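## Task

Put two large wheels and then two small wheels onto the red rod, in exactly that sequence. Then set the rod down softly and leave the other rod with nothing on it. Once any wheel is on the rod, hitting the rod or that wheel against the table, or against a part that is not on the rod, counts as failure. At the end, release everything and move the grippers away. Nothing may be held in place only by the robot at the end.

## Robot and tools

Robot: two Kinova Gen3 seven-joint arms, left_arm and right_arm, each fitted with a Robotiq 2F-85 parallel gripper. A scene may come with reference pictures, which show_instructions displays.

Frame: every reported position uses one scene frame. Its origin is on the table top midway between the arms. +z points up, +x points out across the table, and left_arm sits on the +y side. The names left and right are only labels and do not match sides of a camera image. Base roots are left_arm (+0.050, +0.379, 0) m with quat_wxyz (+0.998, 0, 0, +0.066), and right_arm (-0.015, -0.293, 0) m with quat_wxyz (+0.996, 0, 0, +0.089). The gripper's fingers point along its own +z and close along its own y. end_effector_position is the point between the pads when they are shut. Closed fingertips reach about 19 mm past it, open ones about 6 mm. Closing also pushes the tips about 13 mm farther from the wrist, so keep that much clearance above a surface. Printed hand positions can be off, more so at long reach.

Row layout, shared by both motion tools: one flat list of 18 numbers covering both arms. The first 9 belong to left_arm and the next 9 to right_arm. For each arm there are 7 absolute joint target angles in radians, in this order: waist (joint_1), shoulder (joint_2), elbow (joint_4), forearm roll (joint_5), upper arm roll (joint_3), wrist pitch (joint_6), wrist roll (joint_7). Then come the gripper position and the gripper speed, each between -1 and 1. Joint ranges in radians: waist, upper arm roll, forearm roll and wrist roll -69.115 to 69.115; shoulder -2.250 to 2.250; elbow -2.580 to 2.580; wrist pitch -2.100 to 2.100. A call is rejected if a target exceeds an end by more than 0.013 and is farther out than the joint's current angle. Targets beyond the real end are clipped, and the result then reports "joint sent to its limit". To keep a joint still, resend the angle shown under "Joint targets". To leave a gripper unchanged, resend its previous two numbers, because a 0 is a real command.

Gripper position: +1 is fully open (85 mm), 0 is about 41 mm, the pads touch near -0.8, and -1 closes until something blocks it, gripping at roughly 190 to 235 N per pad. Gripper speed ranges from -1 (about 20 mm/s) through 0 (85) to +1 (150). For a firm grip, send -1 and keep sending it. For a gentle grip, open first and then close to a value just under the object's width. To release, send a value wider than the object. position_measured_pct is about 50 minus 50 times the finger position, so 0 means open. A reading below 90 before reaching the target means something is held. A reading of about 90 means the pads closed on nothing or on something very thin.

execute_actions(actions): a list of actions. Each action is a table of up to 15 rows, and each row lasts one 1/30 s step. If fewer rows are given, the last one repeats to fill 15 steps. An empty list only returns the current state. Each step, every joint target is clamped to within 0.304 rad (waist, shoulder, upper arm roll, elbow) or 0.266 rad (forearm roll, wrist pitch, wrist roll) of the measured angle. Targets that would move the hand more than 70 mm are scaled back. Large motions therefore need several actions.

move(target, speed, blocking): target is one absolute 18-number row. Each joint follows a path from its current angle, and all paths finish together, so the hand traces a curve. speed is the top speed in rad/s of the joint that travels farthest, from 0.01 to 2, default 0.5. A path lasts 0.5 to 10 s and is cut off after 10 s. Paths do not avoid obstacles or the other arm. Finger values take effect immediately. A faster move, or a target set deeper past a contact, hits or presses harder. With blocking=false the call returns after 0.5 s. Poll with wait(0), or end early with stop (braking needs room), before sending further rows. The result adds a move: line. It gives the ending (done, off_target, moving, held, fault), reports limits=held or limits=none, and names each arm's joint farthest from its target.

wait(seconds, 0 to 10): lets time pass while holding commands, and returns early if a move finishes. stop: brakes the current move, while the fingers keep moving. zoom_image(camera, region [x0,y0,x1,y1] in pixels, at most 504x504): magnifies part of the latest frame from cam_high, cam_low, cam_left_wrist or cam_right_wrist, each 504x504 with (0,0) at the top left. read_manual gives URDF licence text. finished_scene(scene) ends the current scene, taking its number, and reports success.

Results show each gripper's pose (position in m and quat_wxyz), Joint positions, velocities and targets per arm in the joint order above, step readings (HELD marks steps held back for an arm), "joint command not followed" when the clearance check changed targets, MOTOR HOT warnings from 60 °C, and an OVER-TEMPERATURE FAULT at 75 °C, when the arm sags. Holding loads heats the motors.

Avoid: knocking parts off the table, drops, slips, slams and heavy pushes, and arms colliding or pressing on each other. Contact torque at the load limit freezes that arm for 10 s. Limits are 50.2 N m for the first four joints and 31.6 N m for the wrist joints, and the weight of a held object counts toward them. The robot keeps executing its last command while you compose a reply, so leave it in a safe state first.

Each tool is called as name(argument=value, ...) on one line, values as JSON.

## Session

show_instructions()

execute_actions(actions=[])

Reference images for this scene: Rod-and-wheel set page 1.

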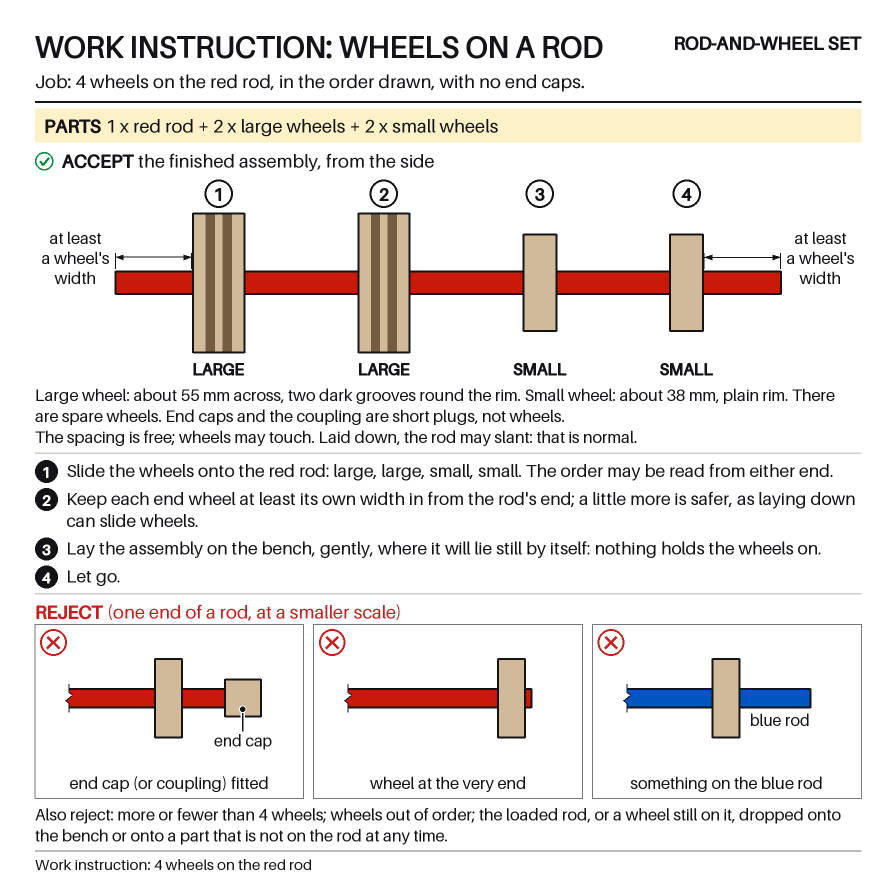

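Scene clock: 0.00 s.
left_arm: end_effector_position=(+0.2004, +0.5189, +0.3322) position_measured_pct=0.0 end_effector_quat_wxyz=(+0.214, -0.555, +0.803, -0.045) | right_arm: end_effector_position=(+0.5939, +0.2355, +0.1430) position_measured_pct=70.2 end_effector_quat_wxyz=(+0.257, -0.006, +0.966, +0.025)
Joint names: [waist, shoulder, elbow, forearm roll, upper arm roll, wrist pitch, wrist roll]
Joint positions: left_arm=[-0.859 -0.555  2.213  0.22  -0.197  1.164  1.548] | right_arm=[-0.801  1.124  0.668  0.05   0.353  0.991  0.68 ]
Joint velocities: left_arm=[-0. -0.  0. -0. -0.  0.  0.] | right_arm=[-0.     0.     0.002  0.     0.     0.     0.   ]
Motor temperatures (°C, as the motors report them): left_arm=[30 35 29 36 29 40 34] | right_arm=[33 32 28 32 26 30 40]
Joint targets: left_arm=[-0.859 -0.555 2.213 0.220 -0.197 1.164 1.548] | right_arm=[-0.801 1.124 0.668 0.050 0.353 0.991 0.680]

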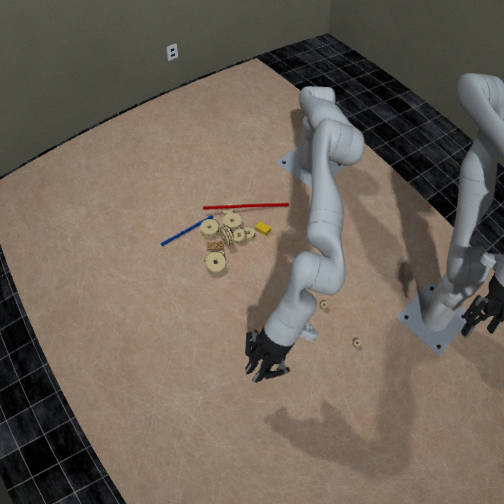

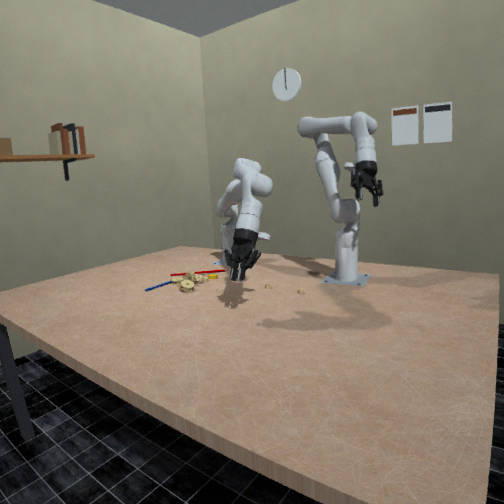

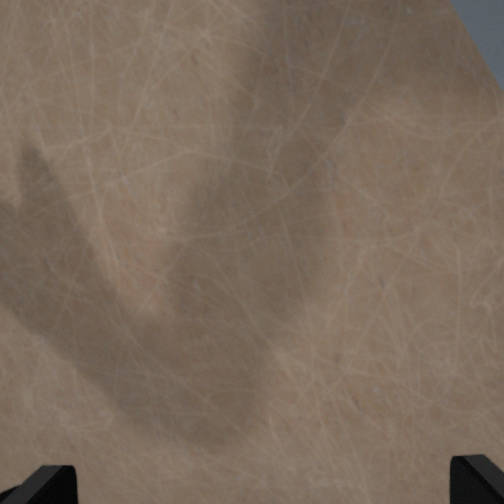

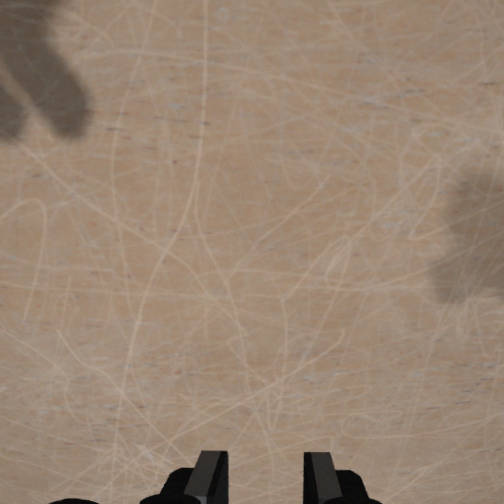

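zoom_image(camera="cam_high", region=[140, 180, 310, 300])

zoom_image(camera="cam_low", region=[130, 250, 320, 320])

Region (140, 180, 310, 300) of cam_high's 504x504 image, scaled by 2.965, with more detail than that image has; it fills the top 356 rows of this view, and the rest is white.

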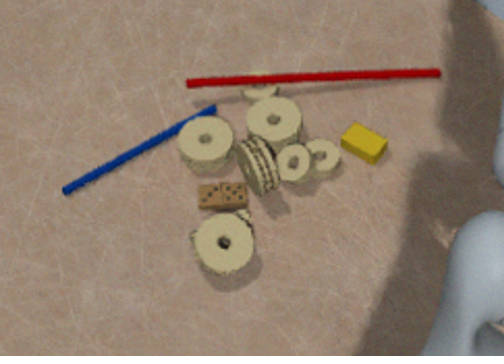

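Region (130, 250, 320, 320) of cam_low's 504x504 image, scaled by 2.653, with more detail than that image has; it fills the top 186 rows of this view, and the rest is white.

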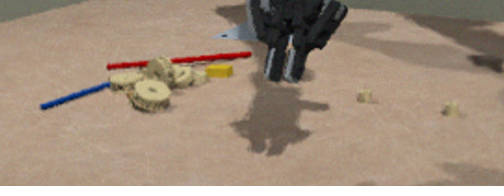

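move(target=[0.0,0.1,1.6,0,0,1.4416,1.548,0.3,0,0.1582,0.1888,1.7287,0,0,1.2241,0,0.3,0], speed=1.2)

Scene clock: 17.63 s.
left_arm: end_effector_position=(+0.4036, +0.4014, +0.3517) position_measured_pct=34.9 end_effector_quat_wxyz=(-0.000, -0.055, +0.998, -0.000) | right_arm: end_effector_position=(+0.3601, -0.3102, +0.2799) position_measured_pct=34.9 end_effector_quat_wxyz=(-0.000, +0.700, +0.714, -0.000)
Joint names: [waist, shoulder, elbow, forearm roll, upper arm roll, wrist pitch, wrist roll]
Joint positions: left_arm=[-0.     0.1    1.6    0.     0.     1.442  1.548] | right_arm=[ 0.158  0.189  1.729  0.     0.     1.224 -0.   ]
Joint velocities: left_arm=[-0.     0.     0.     0.001 -0.    -0.001  0.   ] | right_arm=[ 0.003 -0.002  0.001 -0.    -0.    -0.     0.   ]
Motor temperatures (°C, as the motors report them): left_arm=[30 34 29 36 29 40 34] | right_arm=[33 33 28 32 26 30 40]
Joint targets: left_arm=[0.000 0.100 1.600 0.000 0.000 1.442 1.548] | right_arm=[0.158 0.189 1.729 0.000 -0.000 1.224 -0.000]
move: done; limits=none; left_arm: farthest joint: the waist, 0.000 radians from its target (0.859 radians at the start); right_arm: farthest joint: the waist, 0.000 radians from its target (0.959 radians at the start)

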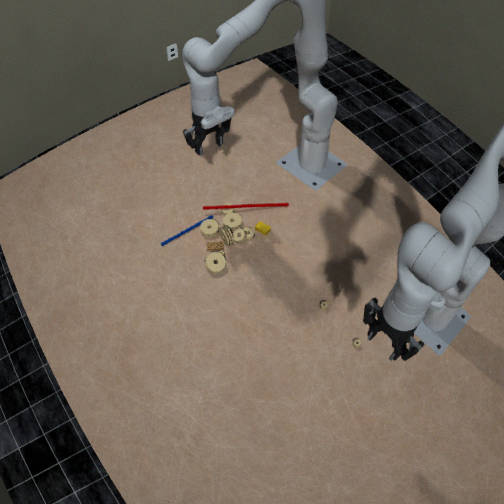

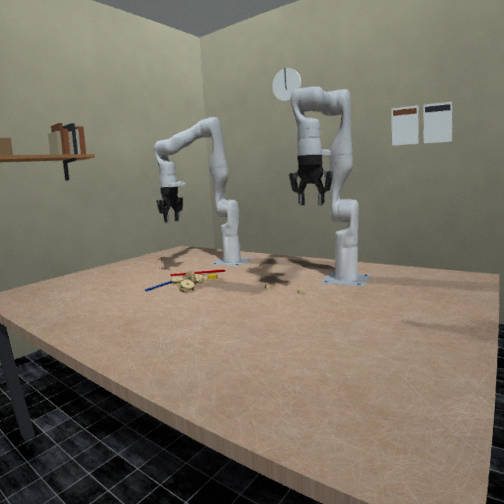

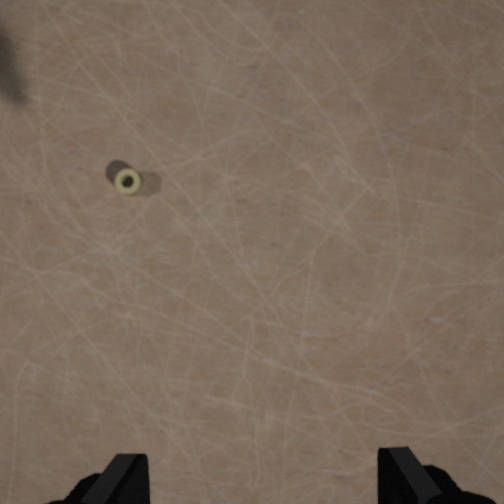

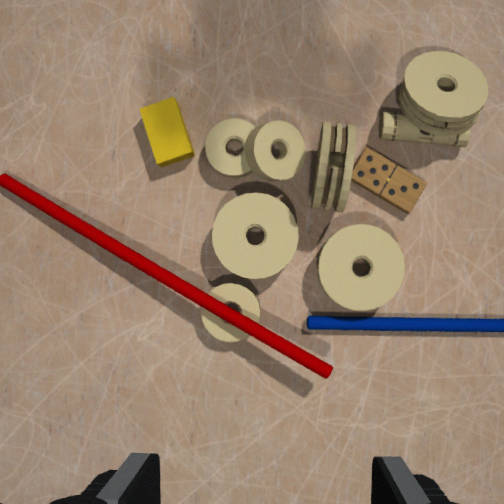

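zoom_image(camera="cam_right_wrist", region=[0, 120, 168, 288])

move(target=[0.0,0.1,1.6,0,0,1.4416,2.2557,-0.2,0,1.1,0.0,1.9,0,0,1.2416,0,0.3,0], speed=1.2)

move(target=[1.3146,1.0493,0.7236,0,0,1.3687,2.2557,-0.2,0,1.1,0.0,1.9,0,0,1.2416,0,0.3,0], speed=1.2)

Region (0, 120, 168, 288) of cam_right_wrist's 504x504 image, scaled by 3.000.

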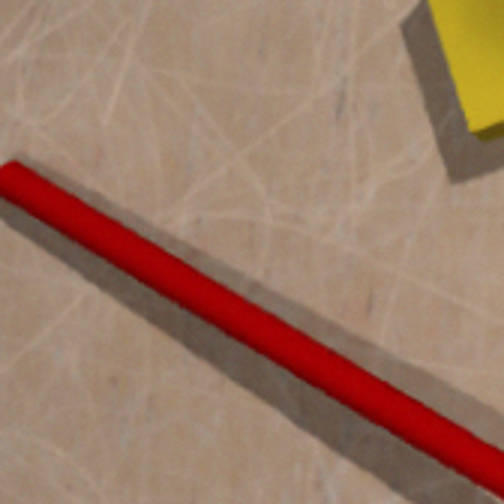

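Scene clock: 69.83 s.
left_arm: end_effector_position=(+0.4036, +0.4014, +0.3517) position_measured_pct=59.9 end_effector_quat_wxyz=(-0.000, -0.397, +0.918, +0.000) | right_arm: end_effector_position=(+0.1452, -0.5450, +0.2926) position_measured_pct=34.9 end_effector_quat_wxyz=(-0.000, +0.948, +0.319, -0.000)
Joint names: [waist, shoulder, elbow, forearm roll, upper arm roll, wrist pitch, wrist roll]
Joint positions: left_arm=[0.    0.1   1.6   0.    0.    1.442 2.256] | right_arm=[ 1.1    0.     1.9    0.     0.     1.242 -0.   ]
Joint velocities: left_arm=[ 0. -0. -0. -0. -0. -0. -0.] | right_arm=[ 0.003 -0.     0.002  0.    -0.     0.     0.   ]
Motor temperatures (°C, as the motors report them): left_arm=[30 34 29 36 29 40 34] | right_arm=[33 32 28 32 26 30 40]
Joint targets: left_arm=[0.000 0.100 1.600 0.000 0.000 1.442 2.256] | right_arm=[1.100 -0.000 1.900 0.000 0.000 1.242 0.000]
move: done; limits=none; left_arm: farthest joint: the waist, 0.000 radians from its target (0.000 radians at the start); right_arm: farthest joint: the waist, 0.000 radians from its target (0.942 radians at the start)

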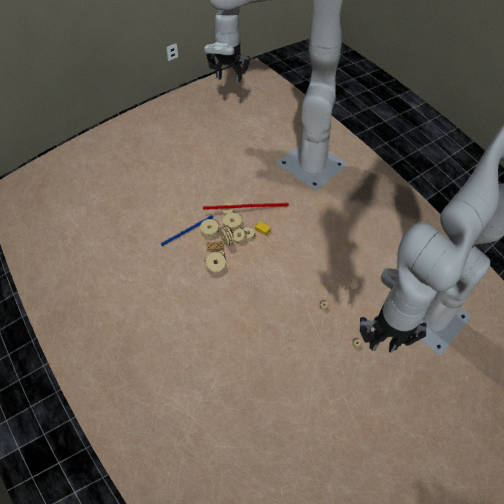

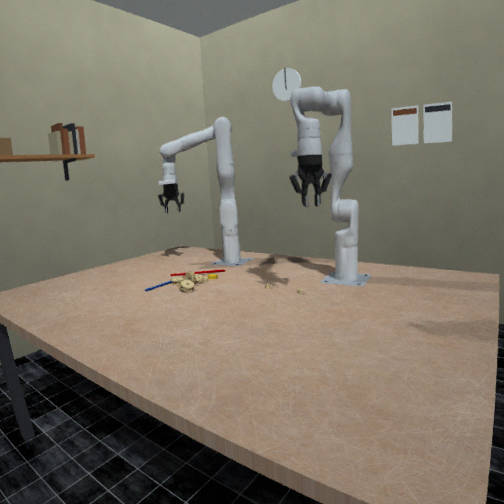

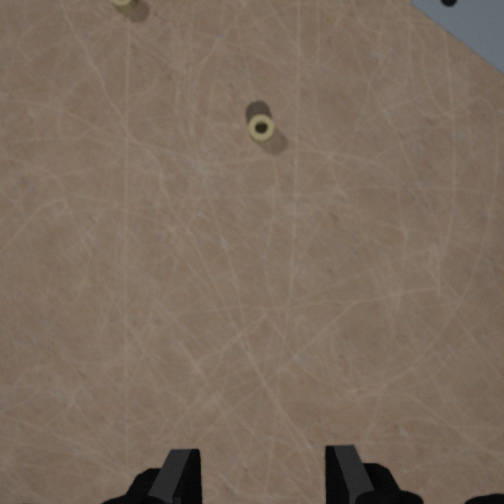

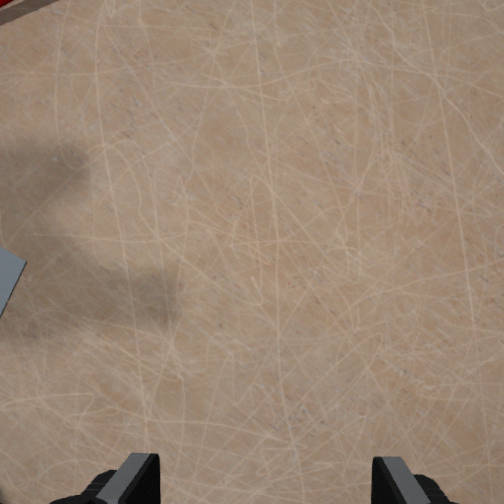

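Scene clock: 72.23 s.
left_arm: end_effector_position=(+0.2819, -0.2527, +0.1202) position_measured_pct=59.9 end_effector_quat_wxyz=(+0.000, +0.246, +0.969, -0.000) | right_arm: end_effector_position=(+0.1451, -0.5451, +0.2926) position_measured_pct=34.9 end_effector_quat_wxyz=(-0.000, +0.948, +0.319, -0.000)
Joint names: [waist, shoulder, elbow, forearm roll, upper arm roll, wrist pitch, wrist roll]
Joint positions: left_arm=[1.314 1.049 0.724 0.    0.    1.369 2.256] | right_arm=[ 1.1    0.     1.9    0.     0.     1.242 -0.   ]
Joint velocities: left_arm=[ 0.004  0.003 -0.     0.     0.001 -0.     0.   ] | right_arm=[0.    0.    0.002 0.    0.    0.    0.   ]
Motor temperatures (°C, as the motors report them): left_arm=[30 34 29 36 29 40 34] | right_arm=[33 32 28 32 26 30 40]
Joint targets: left_arm=[1.315 1.049 0.724 0.000 0.000 1.369 2.256] | right_arm=[1.100 0.000 1.900 0.000 0.000 1.242 0.000]
move: done; limits=none; left_arm: farthest joint: the waist, 0.000 radians from its target (1.315 radians at the start); right_arm: farthest joint: the waist, 0.000 radians from its target (0.000 radians at the start)

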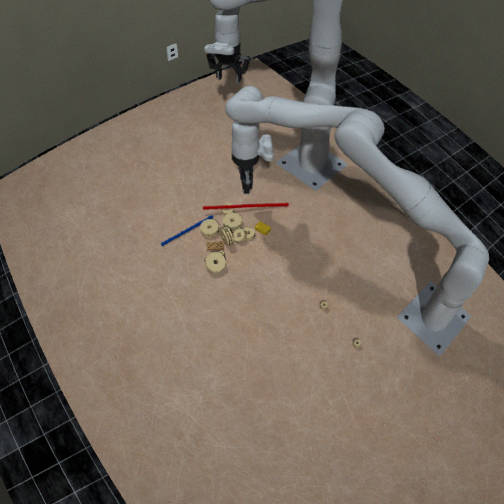

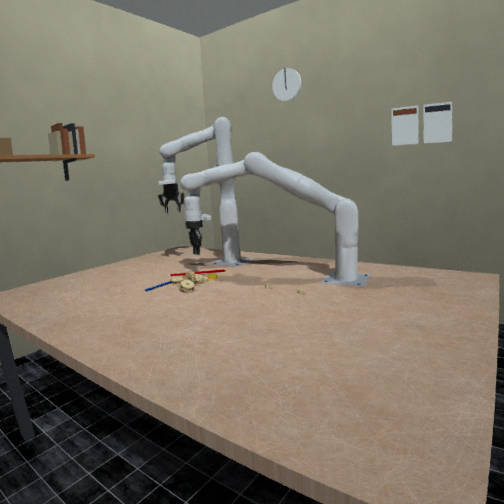

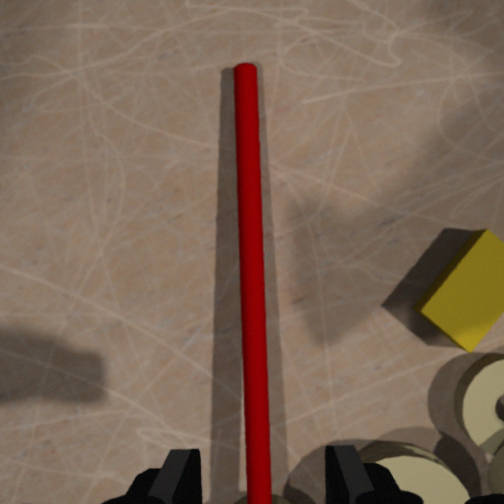

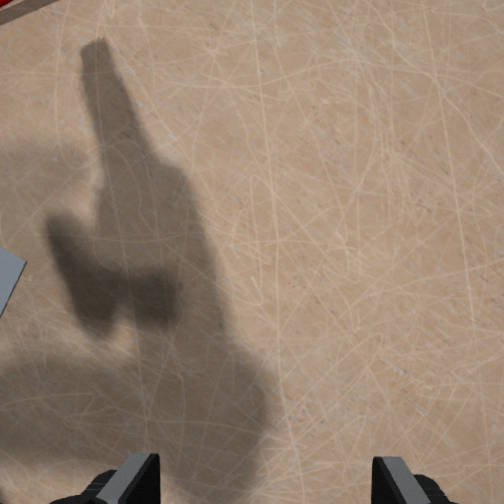

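move(target=[1.3301,1.0675,0.8827,0,0,1.1914,2.2712,-0.3,0,1.1,0.0,1.9,0,0,1.2416,0,0.3,0], speed=0.4)

Scene clock: 81.00 s.
left_arm: end_effector_position=(+0.2674, -0.2449, +0.0599) position_measured_pct=65.1 end_effector_quat_wxyz=(-0.000, +0.246, +0.969, +0.000) | right_arm: end_effector_position=(+0.1451, -0.5451, +0.2926) position_measured_pct=34.9 end_effector_quat_wxyz=(-0.000, +0.948, +0.319, -0.000)
Joint names: [waist, shoulder, elbow, forearm roll, upper arm roll, wrist pitch, wrist roll]
Joint positions: left_arm=[1.33  1.068 0.883 0.    0.    1.191 2.271] | right_arm=[1.1   0.    1.9   0.    0.    1.242 0.   ]
Joint velocities: left_arm=[ 0.    -0.002  0.     0.001 -0.     0.    -0.   ] | right_arm=[-0.     0.     0.001  0.     0.     0.     0.   ]
Motor temperatures (°C, as the motors report them): left_arm=[30 34 29 36 29 40 34] | right_arm=[33 32 28 32 26 30 40]
Joint targets: left_arm=[1.330 1.067 0.883 0.000 0.000 1.191 2.271] | right_arm=[1.100 0.000 1.900 0.000 0.000 1.242 0.000]
move: done; limits=none; left_arm: farthest joint: the waist, 0.000 radians from its target (0.016 radians at the start); right_arm: farthest joint: the waist, 0.000 radians from its target (0.000 radians at the start)

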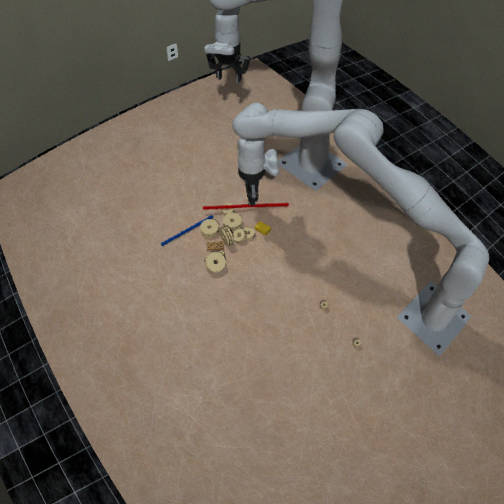

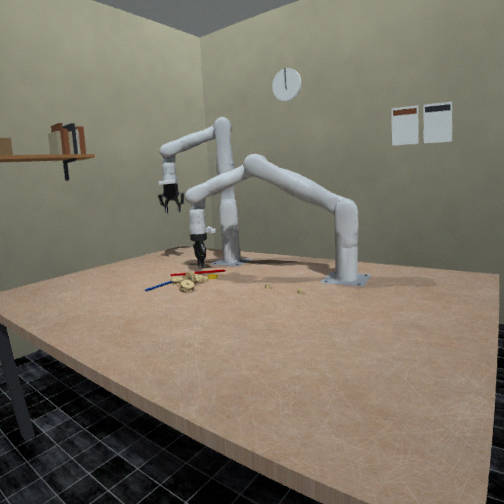

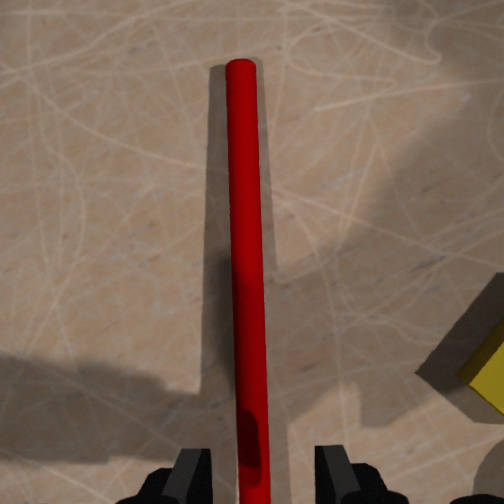

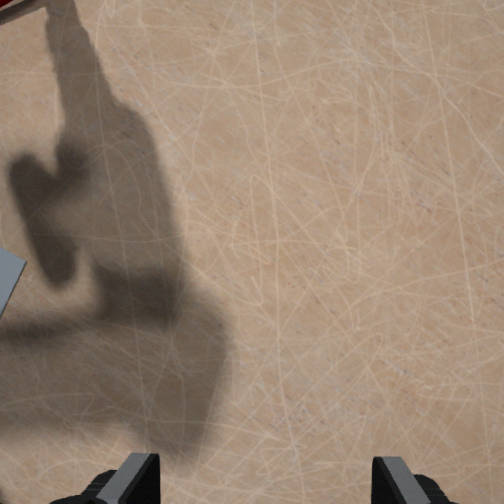

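move(target=[1.3336,1.1078,0.8907,0,0,1.1431,2.2712,-0.3,0,1.1,0.0,1.9,0,0,1.2416,0,0.3,0], speed=0.1)

Scene clock: 86.47 s.
left_arm: end_effector_position=(+0.2659, -0.2475, +0.0311) position_measured_pct=65.1 end_effector_quat_wxyz=(+0.000, +0.248, +0.969, -0.000) | right_arm: end_effector_position=(+0.1451, -0.5451, +0.2926) position_measured_pct=34.9 end_effector_quat_wxyz=(-0.000, +0.948, +0.319, -0.000)
Joint names: [waist, shoulder, elbow, forearm roll, upper arm roll, wrist pitch, wrist roll]
Joint positions: left_arm=[1.334 1.108 0.891 0.    0.    1.143 2.271] | right_arm=[ 1.1    0.     1.9    0.     0.     1.242 -0.   ]
Joint velocities: left_arm=[-0.     0.002 -0.     0.001 -0.    -0.     0.   ] | right_arm=[-0.  0. -0.  0. -0. -0.  0.]
Motor temperatures (°C, as the motors report them): left_arm=[30 35 29 36 29 40 34] | right_arm=[33 32 28 32 26 30 40]
Joint targets: left_arm=[1.334 1.108 0.891 0.000 0.000 1.143 2.271] | right_arm=[1.100 0.000 1.900 0.000 0.000 1.242 0.000]
move: done; limits=none; left_arm: farthest joint: the waist, 0.000 radians from its target (0.004 radians at the start); right_arm: farthest joint: the waist, 0.000 radians from its target (0.000 radians at the start)

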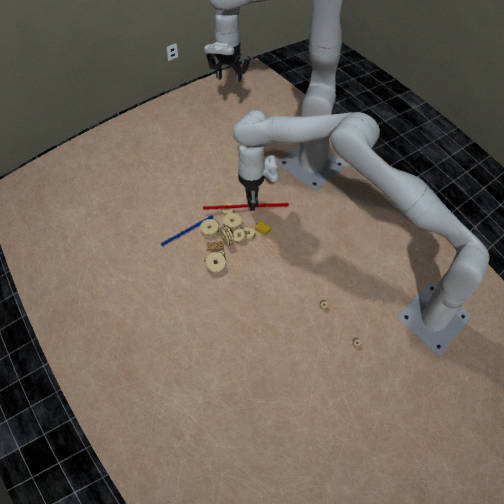

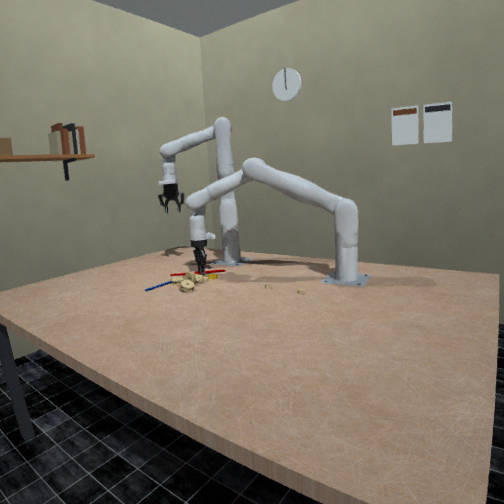

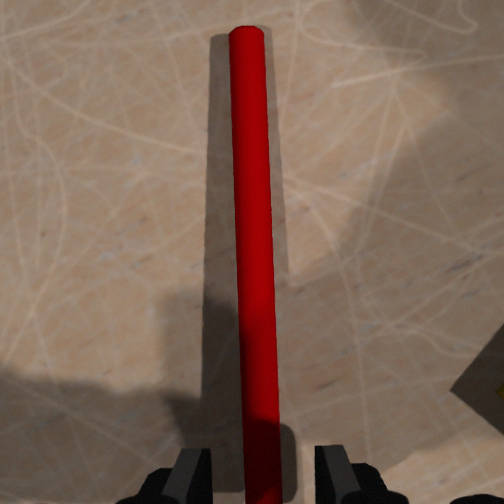

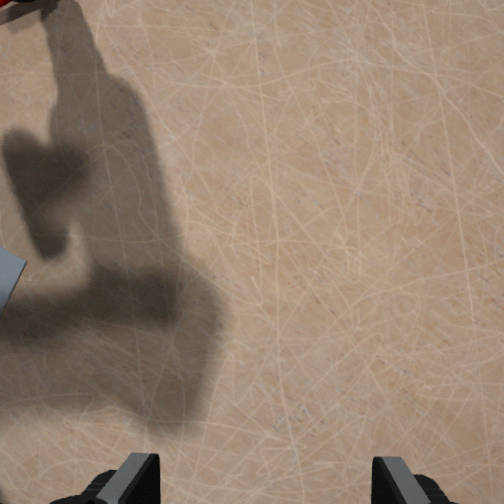

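Centered. Close.

execute_actions(actions=[[[1.3336,1.1078,0.8907,0,0,1.1431,2.2712,-1,-0.5,1.1,0.0,1.9,0,0,1.2416,0,0.3,0]],[[1.3336,1.1078,0.8907,0,0,1.1431,2.2712,-1,-0.5,1.1,0.0,1.9,0,0,1.2416,0,0.3,0]]])

Scene clock: 88.80 s.
left_arm: end_effector_position=(+0.2659, -0.2477, +0.0317) position_measured_pct=87.3 end_effector_quat_wxyz=(+0.000, +0.248, +0.969, -0.000) | right_arm: end_effector_position=(+0.1451, -0.5451, +0.2926) position_measured_pct=34.9 end_effector_quat_wxyz=(-0.000, +0.948, +0.319, -0.000)
Joint names: [waist, shoulder, elbow, forearm roll, upper arm roll, wrist pitch, wrist roll]
Joint positions: left_arm=[1.334 1.107 0.89  0.    0.    1.143 2.271] | right_arm=[ 1.1    0.     1.9    0.     0.     1.242 -0.   ]
Joint velocities: left_arm=[-0.    -0.001  0.     0.001  0.001 -0.     0.   ] | right_arm=[ 0.     0.    -0.001 -0.    -0.    -0.     0.   ]
Motor temperatures (°C, as the motors report them): left_arm=[30 35 29 36 29 40 34] | right_arm=[33 32 28 32 26 30 40]
Joint targets: left_arm=[1.334 1.108 0.891 0.000 0.000 1.143 2.271] | right_arm=[1.100 0.000 1.900 0.000 0.000 1.242 0.000]
Step readings (joint positions; steps 1 to 15: 1st action; 16 to 30: 2nd action):
0: left_arm=[1.334 1.108 0.891 0.000 0.000 1.143 2.271] | right_arm=[1.100 0.000 1.900 0.000 0.000 1.242 -0.000]
1: left_arm=[1.334 1.108 0.891 0.000 0.000 1.143 2.271] | right_arm=[1.100 0.000 1.900 0.000 0.000 1.242 0.000]
2: left_arm=[1.334 1.108 0.891 0.000 0.000 1.143 2.271] | right_arm=[1.100 0.000 1.900 0.000 0.000 1.242 -0.000]
4: left_arm=[1.334 1.108 0.891 0.000 0.000 1.143 2.271] | right_arm=[1.100 0.000 1.900 0.000 0.000 1.242 -0.000]
8: left_arm=[1.334 1.108 0.891 0.000 -0.000 1.143 2.271] | right_arm=[1.100 0.000 1.900 0.000 0.000 1.242 0.000]
15: left_arm=[1.334 1.107 0.891 0.000 0.000 1.143 2.271] | right_arm=[1.100 0.000 1.900 0.000 0.000 1.242 -0.000]
16: left_arm=[1.334 1.107 0.891 0.000 0.000 1.143 2.271] | right_arm=[1.100 0.000 1.900 0.000 0.000 1.242 -0.000]
17: left_arm=[1.334 1.107 0.890 0.000 0.000 1.144 2.271] | right_arm=[1.100 0.000 1.900 -0.000 0.000 1.242 0.000]
19: left_arm=[1.334 1.107 0.890 0.000 0.000 1.143 2.271] | right_arm=[1.100 0.000 1.900 0.000 0.000 1.242 -0.000]
23: left_arm=[1.334 1.107 0.890 0.000 0.000 1.143 2.271] | right_arm=[1.100 0.000 1.900 0.000 0.000 1.242 -0.000]
30: Joint positions above

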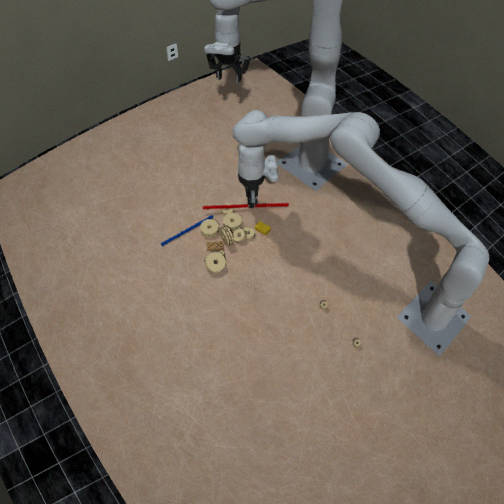

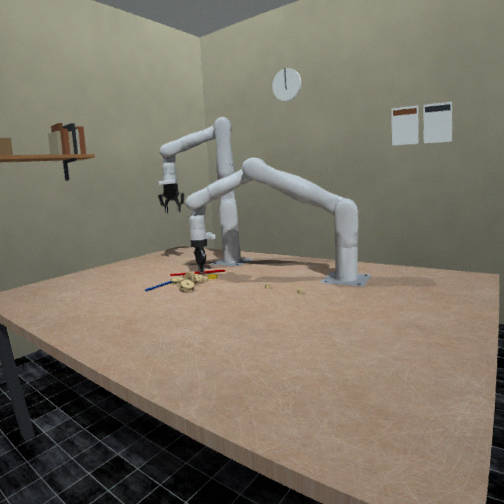

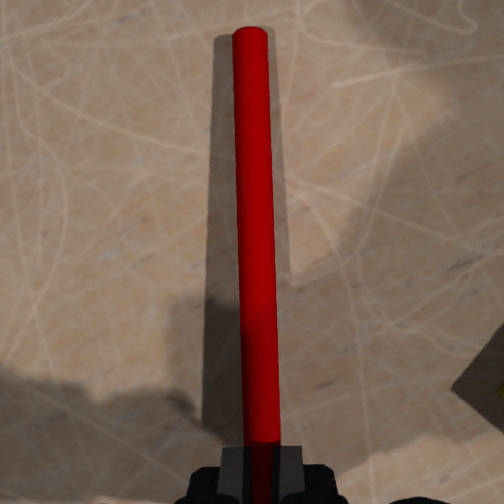

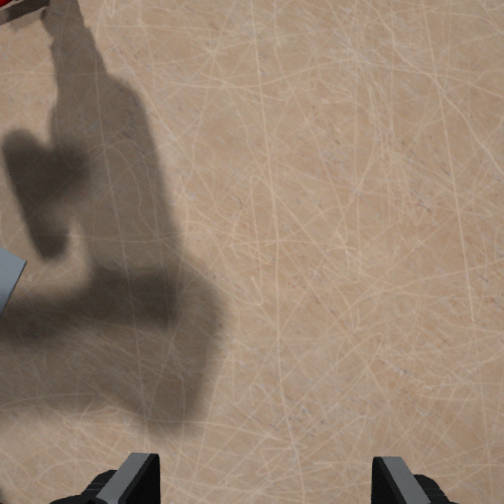

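move(target=[1.3336,1.0148,0.7990,0,0,1.3278,2.2712,-1,-0.5,1.1,0.0,1.9,0,0,1.2416,0,0.3,0], speed=0.4)

move(target=[0.3848,0.6202,1.6234,0,0,0.8980,2.6334,-1,-0.5,1.1,0.0,1.9,0,0,1.2416,0,0.3,0], speed=1.0)

move(target=[0.3848,0.7590,1.6895,0,0,0.6931,2.6334,-1,-0.5,1.1,0.0,1.9,0,0,1.2416,0,0.3,0], speed=0.3)

Scene clock: 112.87 s.
left_arm: end_effector_position=(+0.2659, -0.2475, +0.1199) position_measured_pct=91.7 end_effector_quat_wxyz=(-0.000, +0.248, +0.969, +0.000) | right_arm: end_effector_position=(+0.1451, -0.5451, +0.2926) position_measured_pct=34.9 end_effector_quat_wxyz=(-0.000, +0.948, +0.319, -0.000)
Joint names: [waist, shoulder, elbow, forearm roll, upper arm roll, wrist pitch, wrist roll]
Joint positions: left_arm=[ 1.334  1.015  0.799 -0.    -0.     1.328  2.271] | right_arm=[1.1   0.    1.9   0.    0.    1.242 0.   ]
Joint velocities: left_arm=[-0.    -0.001  0.     0.001  0.    -0.001 -0.001] | right_arm=[ 0.    -0.    -0.002  0.     0.     0.     0.   ]
Motor temperatures (°C, as the motors report them): left_arm=[29 35 29 36 29 40 34] | right_arm=[33 32 28 32 26 30 40]
Joint targets: left_arm=[1.334 1.015 0.799 0.000 0.000 1.328 2.271] | right_arm=[1.100 0.000 1.900 0.000 0.000 1.242 0.000]
move: done; limits=none; left_arm: farthest joint: the waist, 0.000 radians from its target (0.000 radians at the start); right_arm: farthest joint: the waist, 0.000 radians from its target (0.000 radians at the start)

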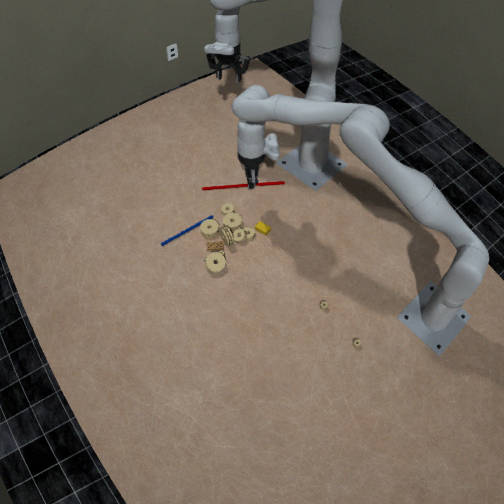

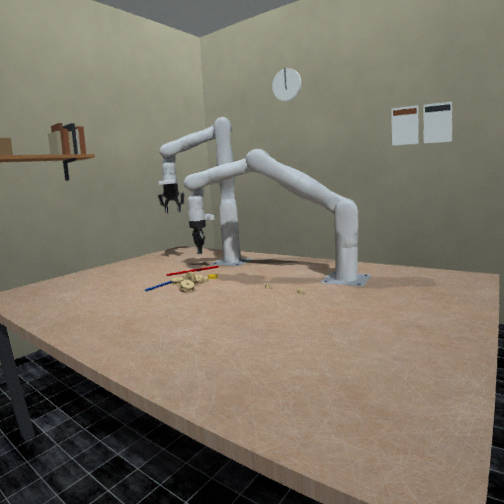

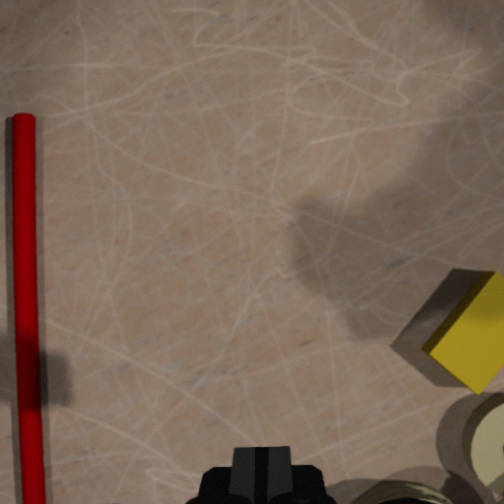

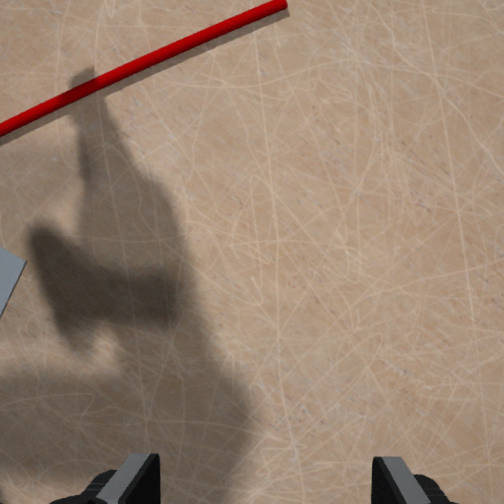

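Scene clock: 114.80 s.
left_arm: end_effector_position=(+0.5183, +0.2327, +0.1199) position_measured_pct=91.7 end_effector_quat_wxyz=(-0.000, -0.394, +0.919, +0.000) | right_arm: end_effector_position=(+0.1451, -0.5451, +0.2926) position_measured_pct=34.9 end_effector_quat_wxyz=(-0.000, +0.948, +0.319, -0.000)
Joint names: [waist, shoulder, elbow, forearm roll, upper arm roll, wrist pitch, wrist roll]
Joint positions: left_arm=[ 0.385  0.62   1.623 -0.    -0.     0.898  2.633] | right_arm=[ 1.1    0.     1.9    0.     0.     1.242 -0.   ]
Joint velocities: left_arm=[-0.003 -0.002 -0.    -0.001  0.001  0.    -0.   ] | right_arm=[-0.    -0.     0.    -0.001  0.    -0.     0.   ]
Motor temperatures (°C, as the motors report them): left_arm=[29 35 29 36 29 40 34] | right_arm=[33 32 28 32 26 30 40]
Joint targets: left_arm=[0.385 0.620 1.623 0.000 0.000 0.898 2.633] | right_arm=[1.100 0.000 1.900 0.000 0.000 1.242 0.000]
move: done; limits=none; left_arm: farthest joint: the waist, 0.000 radians from its target (0.949 radians at the start); right_arm: farthest joint: the waist, 0.000 radians from its target (0.000 radians at the start)

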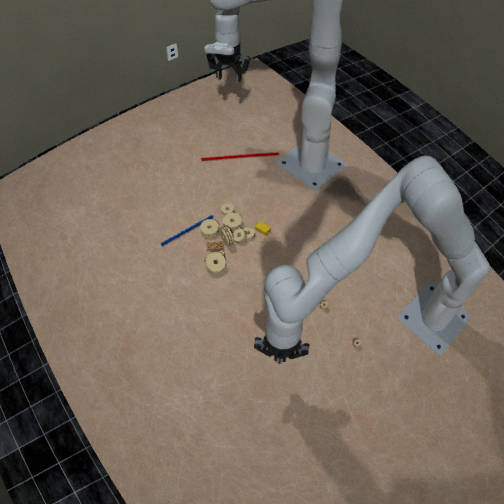

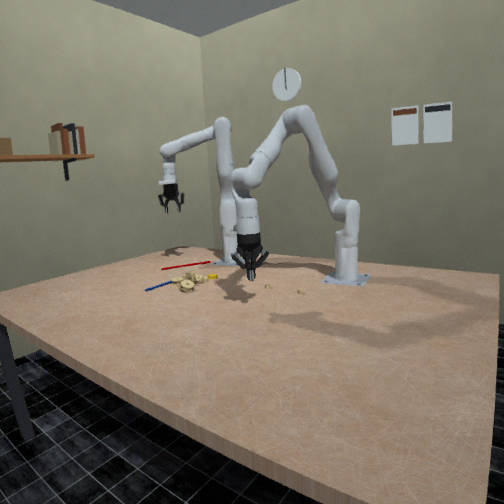

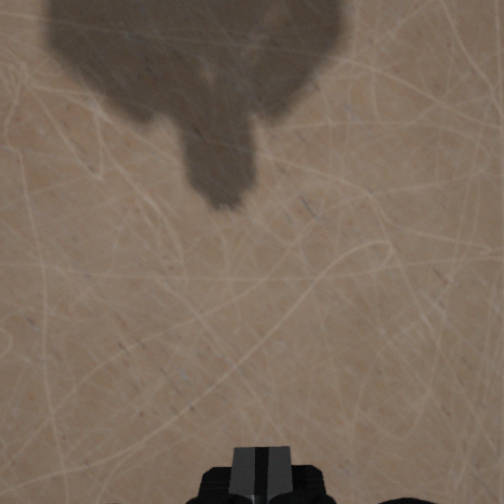

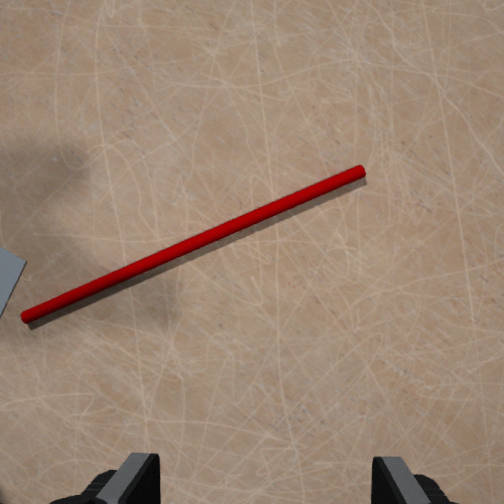

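Scene clock: 115.90 s.
left_arm: end_effector_position=(+0.5184, +0.2328, +0.0371) position_measured_pct=91.7 end_effector_quat_wxyz=(+0.000, -0.394, +0.919, -0.000) | right_arm: end_effector_position=(+0.1451, -0.5451, +0.2926) position_measured_pct=34.9 end_effector_quat_wxyz=(-0.000, +0.948, +0.319, -0.000)
Joint names: [waist, shoulder, elbow, forearm roll, upper arm roll, wrist pitch, wrist roll]
Joint positions: left_arm=[ 0.385  0.759  1.69   0.    -0.     0.693  2.633] | right_arm=[ 1.1    0.     1.9    0.     0.     1.242 -0.   ]
Joint velocities: left_arm=[-0.     0.002 -0.     0.     0.     0.    -0.   ] | right_arm=[-0.  0.  0. -0. -0. -0. -0.]
Motor temperatures (°C, as the motors report them): left_arm=[29 35 29 36 29 40 34] | right_arm=[33 32 28 32 26 30 40]
Joint targets: left_arm=[0.385 0.759 1.690 0.000 0.000 0.693 2.633] | right_arm=[1.100 0.000 1.900 0.000 0.000 1.242 0.000]
move: done; limits=none; left_arm: farthest joint: the waist, 0.000 radians from its target (0.000 radians at the start); right_arm: farthest joint: the waist, 0.000 radians from its target (0.000 radians at the start)

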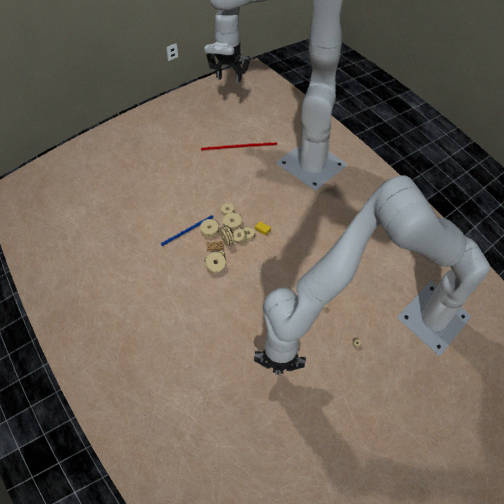

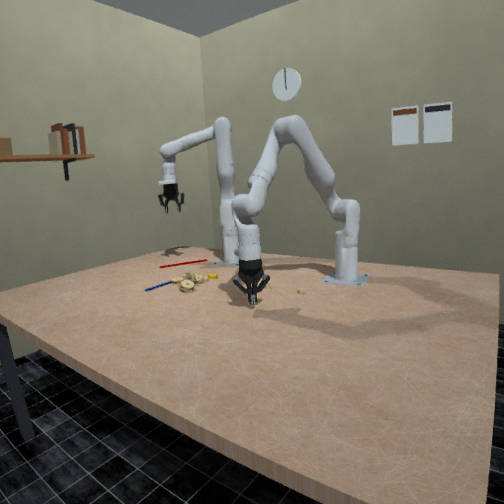

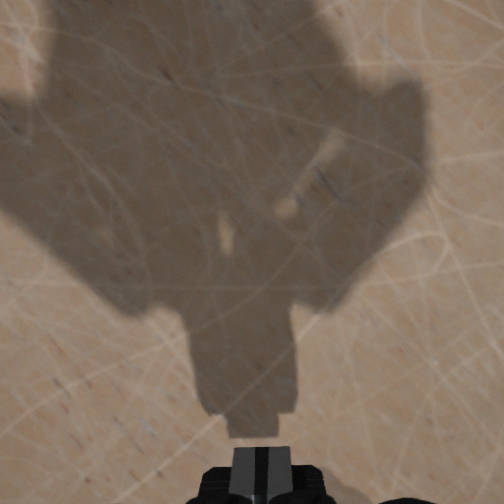

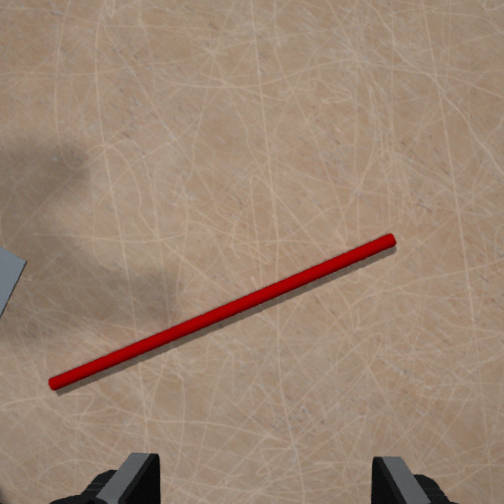

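wait(seconds=0.5)

Scene clock: 122.30 s.
left_arm: end_effector_position=(+0.5184, +0.2328, +0.0370) position_measured_pct=91.7 end_effector_quat_wxyz=(-0.000, -0.394, +0.919, +0.000) | right_arm: end_effector_position=(+0.1451, -0.5451, +0.2926) position_measured_pct=34.9 end_effector_quat_wxyz=(-0.000, +0.948, +0.319, -0.000)
Joint names: [waist, shoulder, elbow, forearm roll, upper arm roll, wrist pitch, wrist roll]
Joint positions: left_arm=[ 0.385  0.759  1.689  0.    -0.     0.693  2.633] | right_arm=[ 1.1    0.     1.9    0.     0.     1.242 -0.   ]
Joint velocities: left_arm=[-0.001 -0.001 -0.     0.     0.     0.    -0.   ] | right_arm=[ 0.     0.    -0.001  0.    -0.    -0.    -0.   ]
Motor temperatures (°C, as the motors report them): left_arm=[29 35 29 36 29 40 34] | right_arm=[33 32 28 32 26 30 40]
Joint targets: left_arm=[0.385 0.759 1.690 0.000 0.000 0.693 2.633] | right_arm=[1.100 0.000 1.900 0.000 0.000 1.242 0.000]
wait: 0.50 s; at rest from the start

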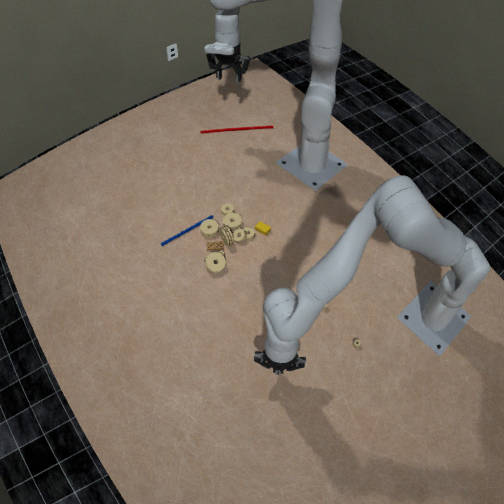

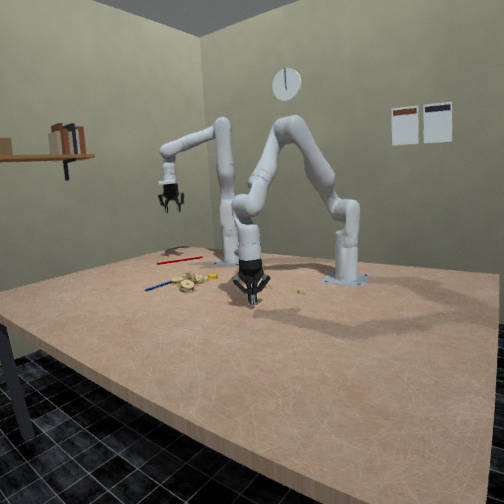

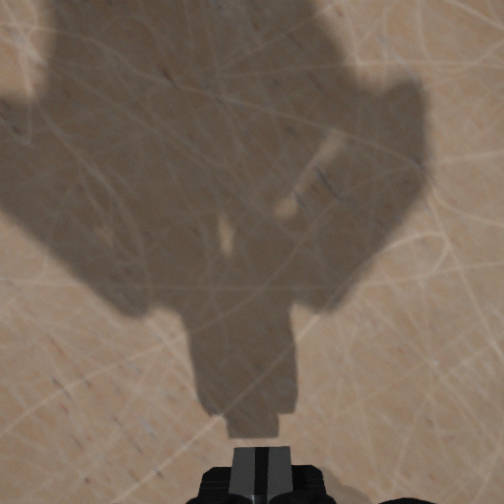

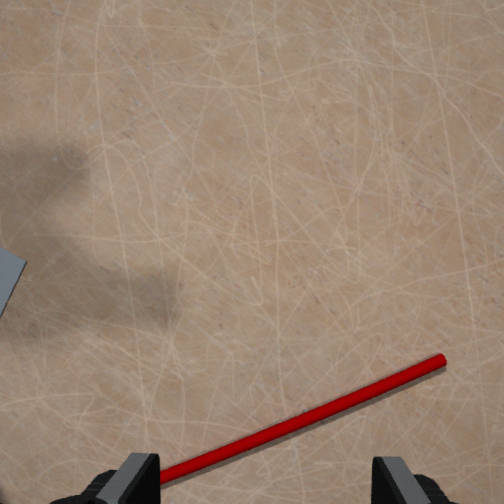

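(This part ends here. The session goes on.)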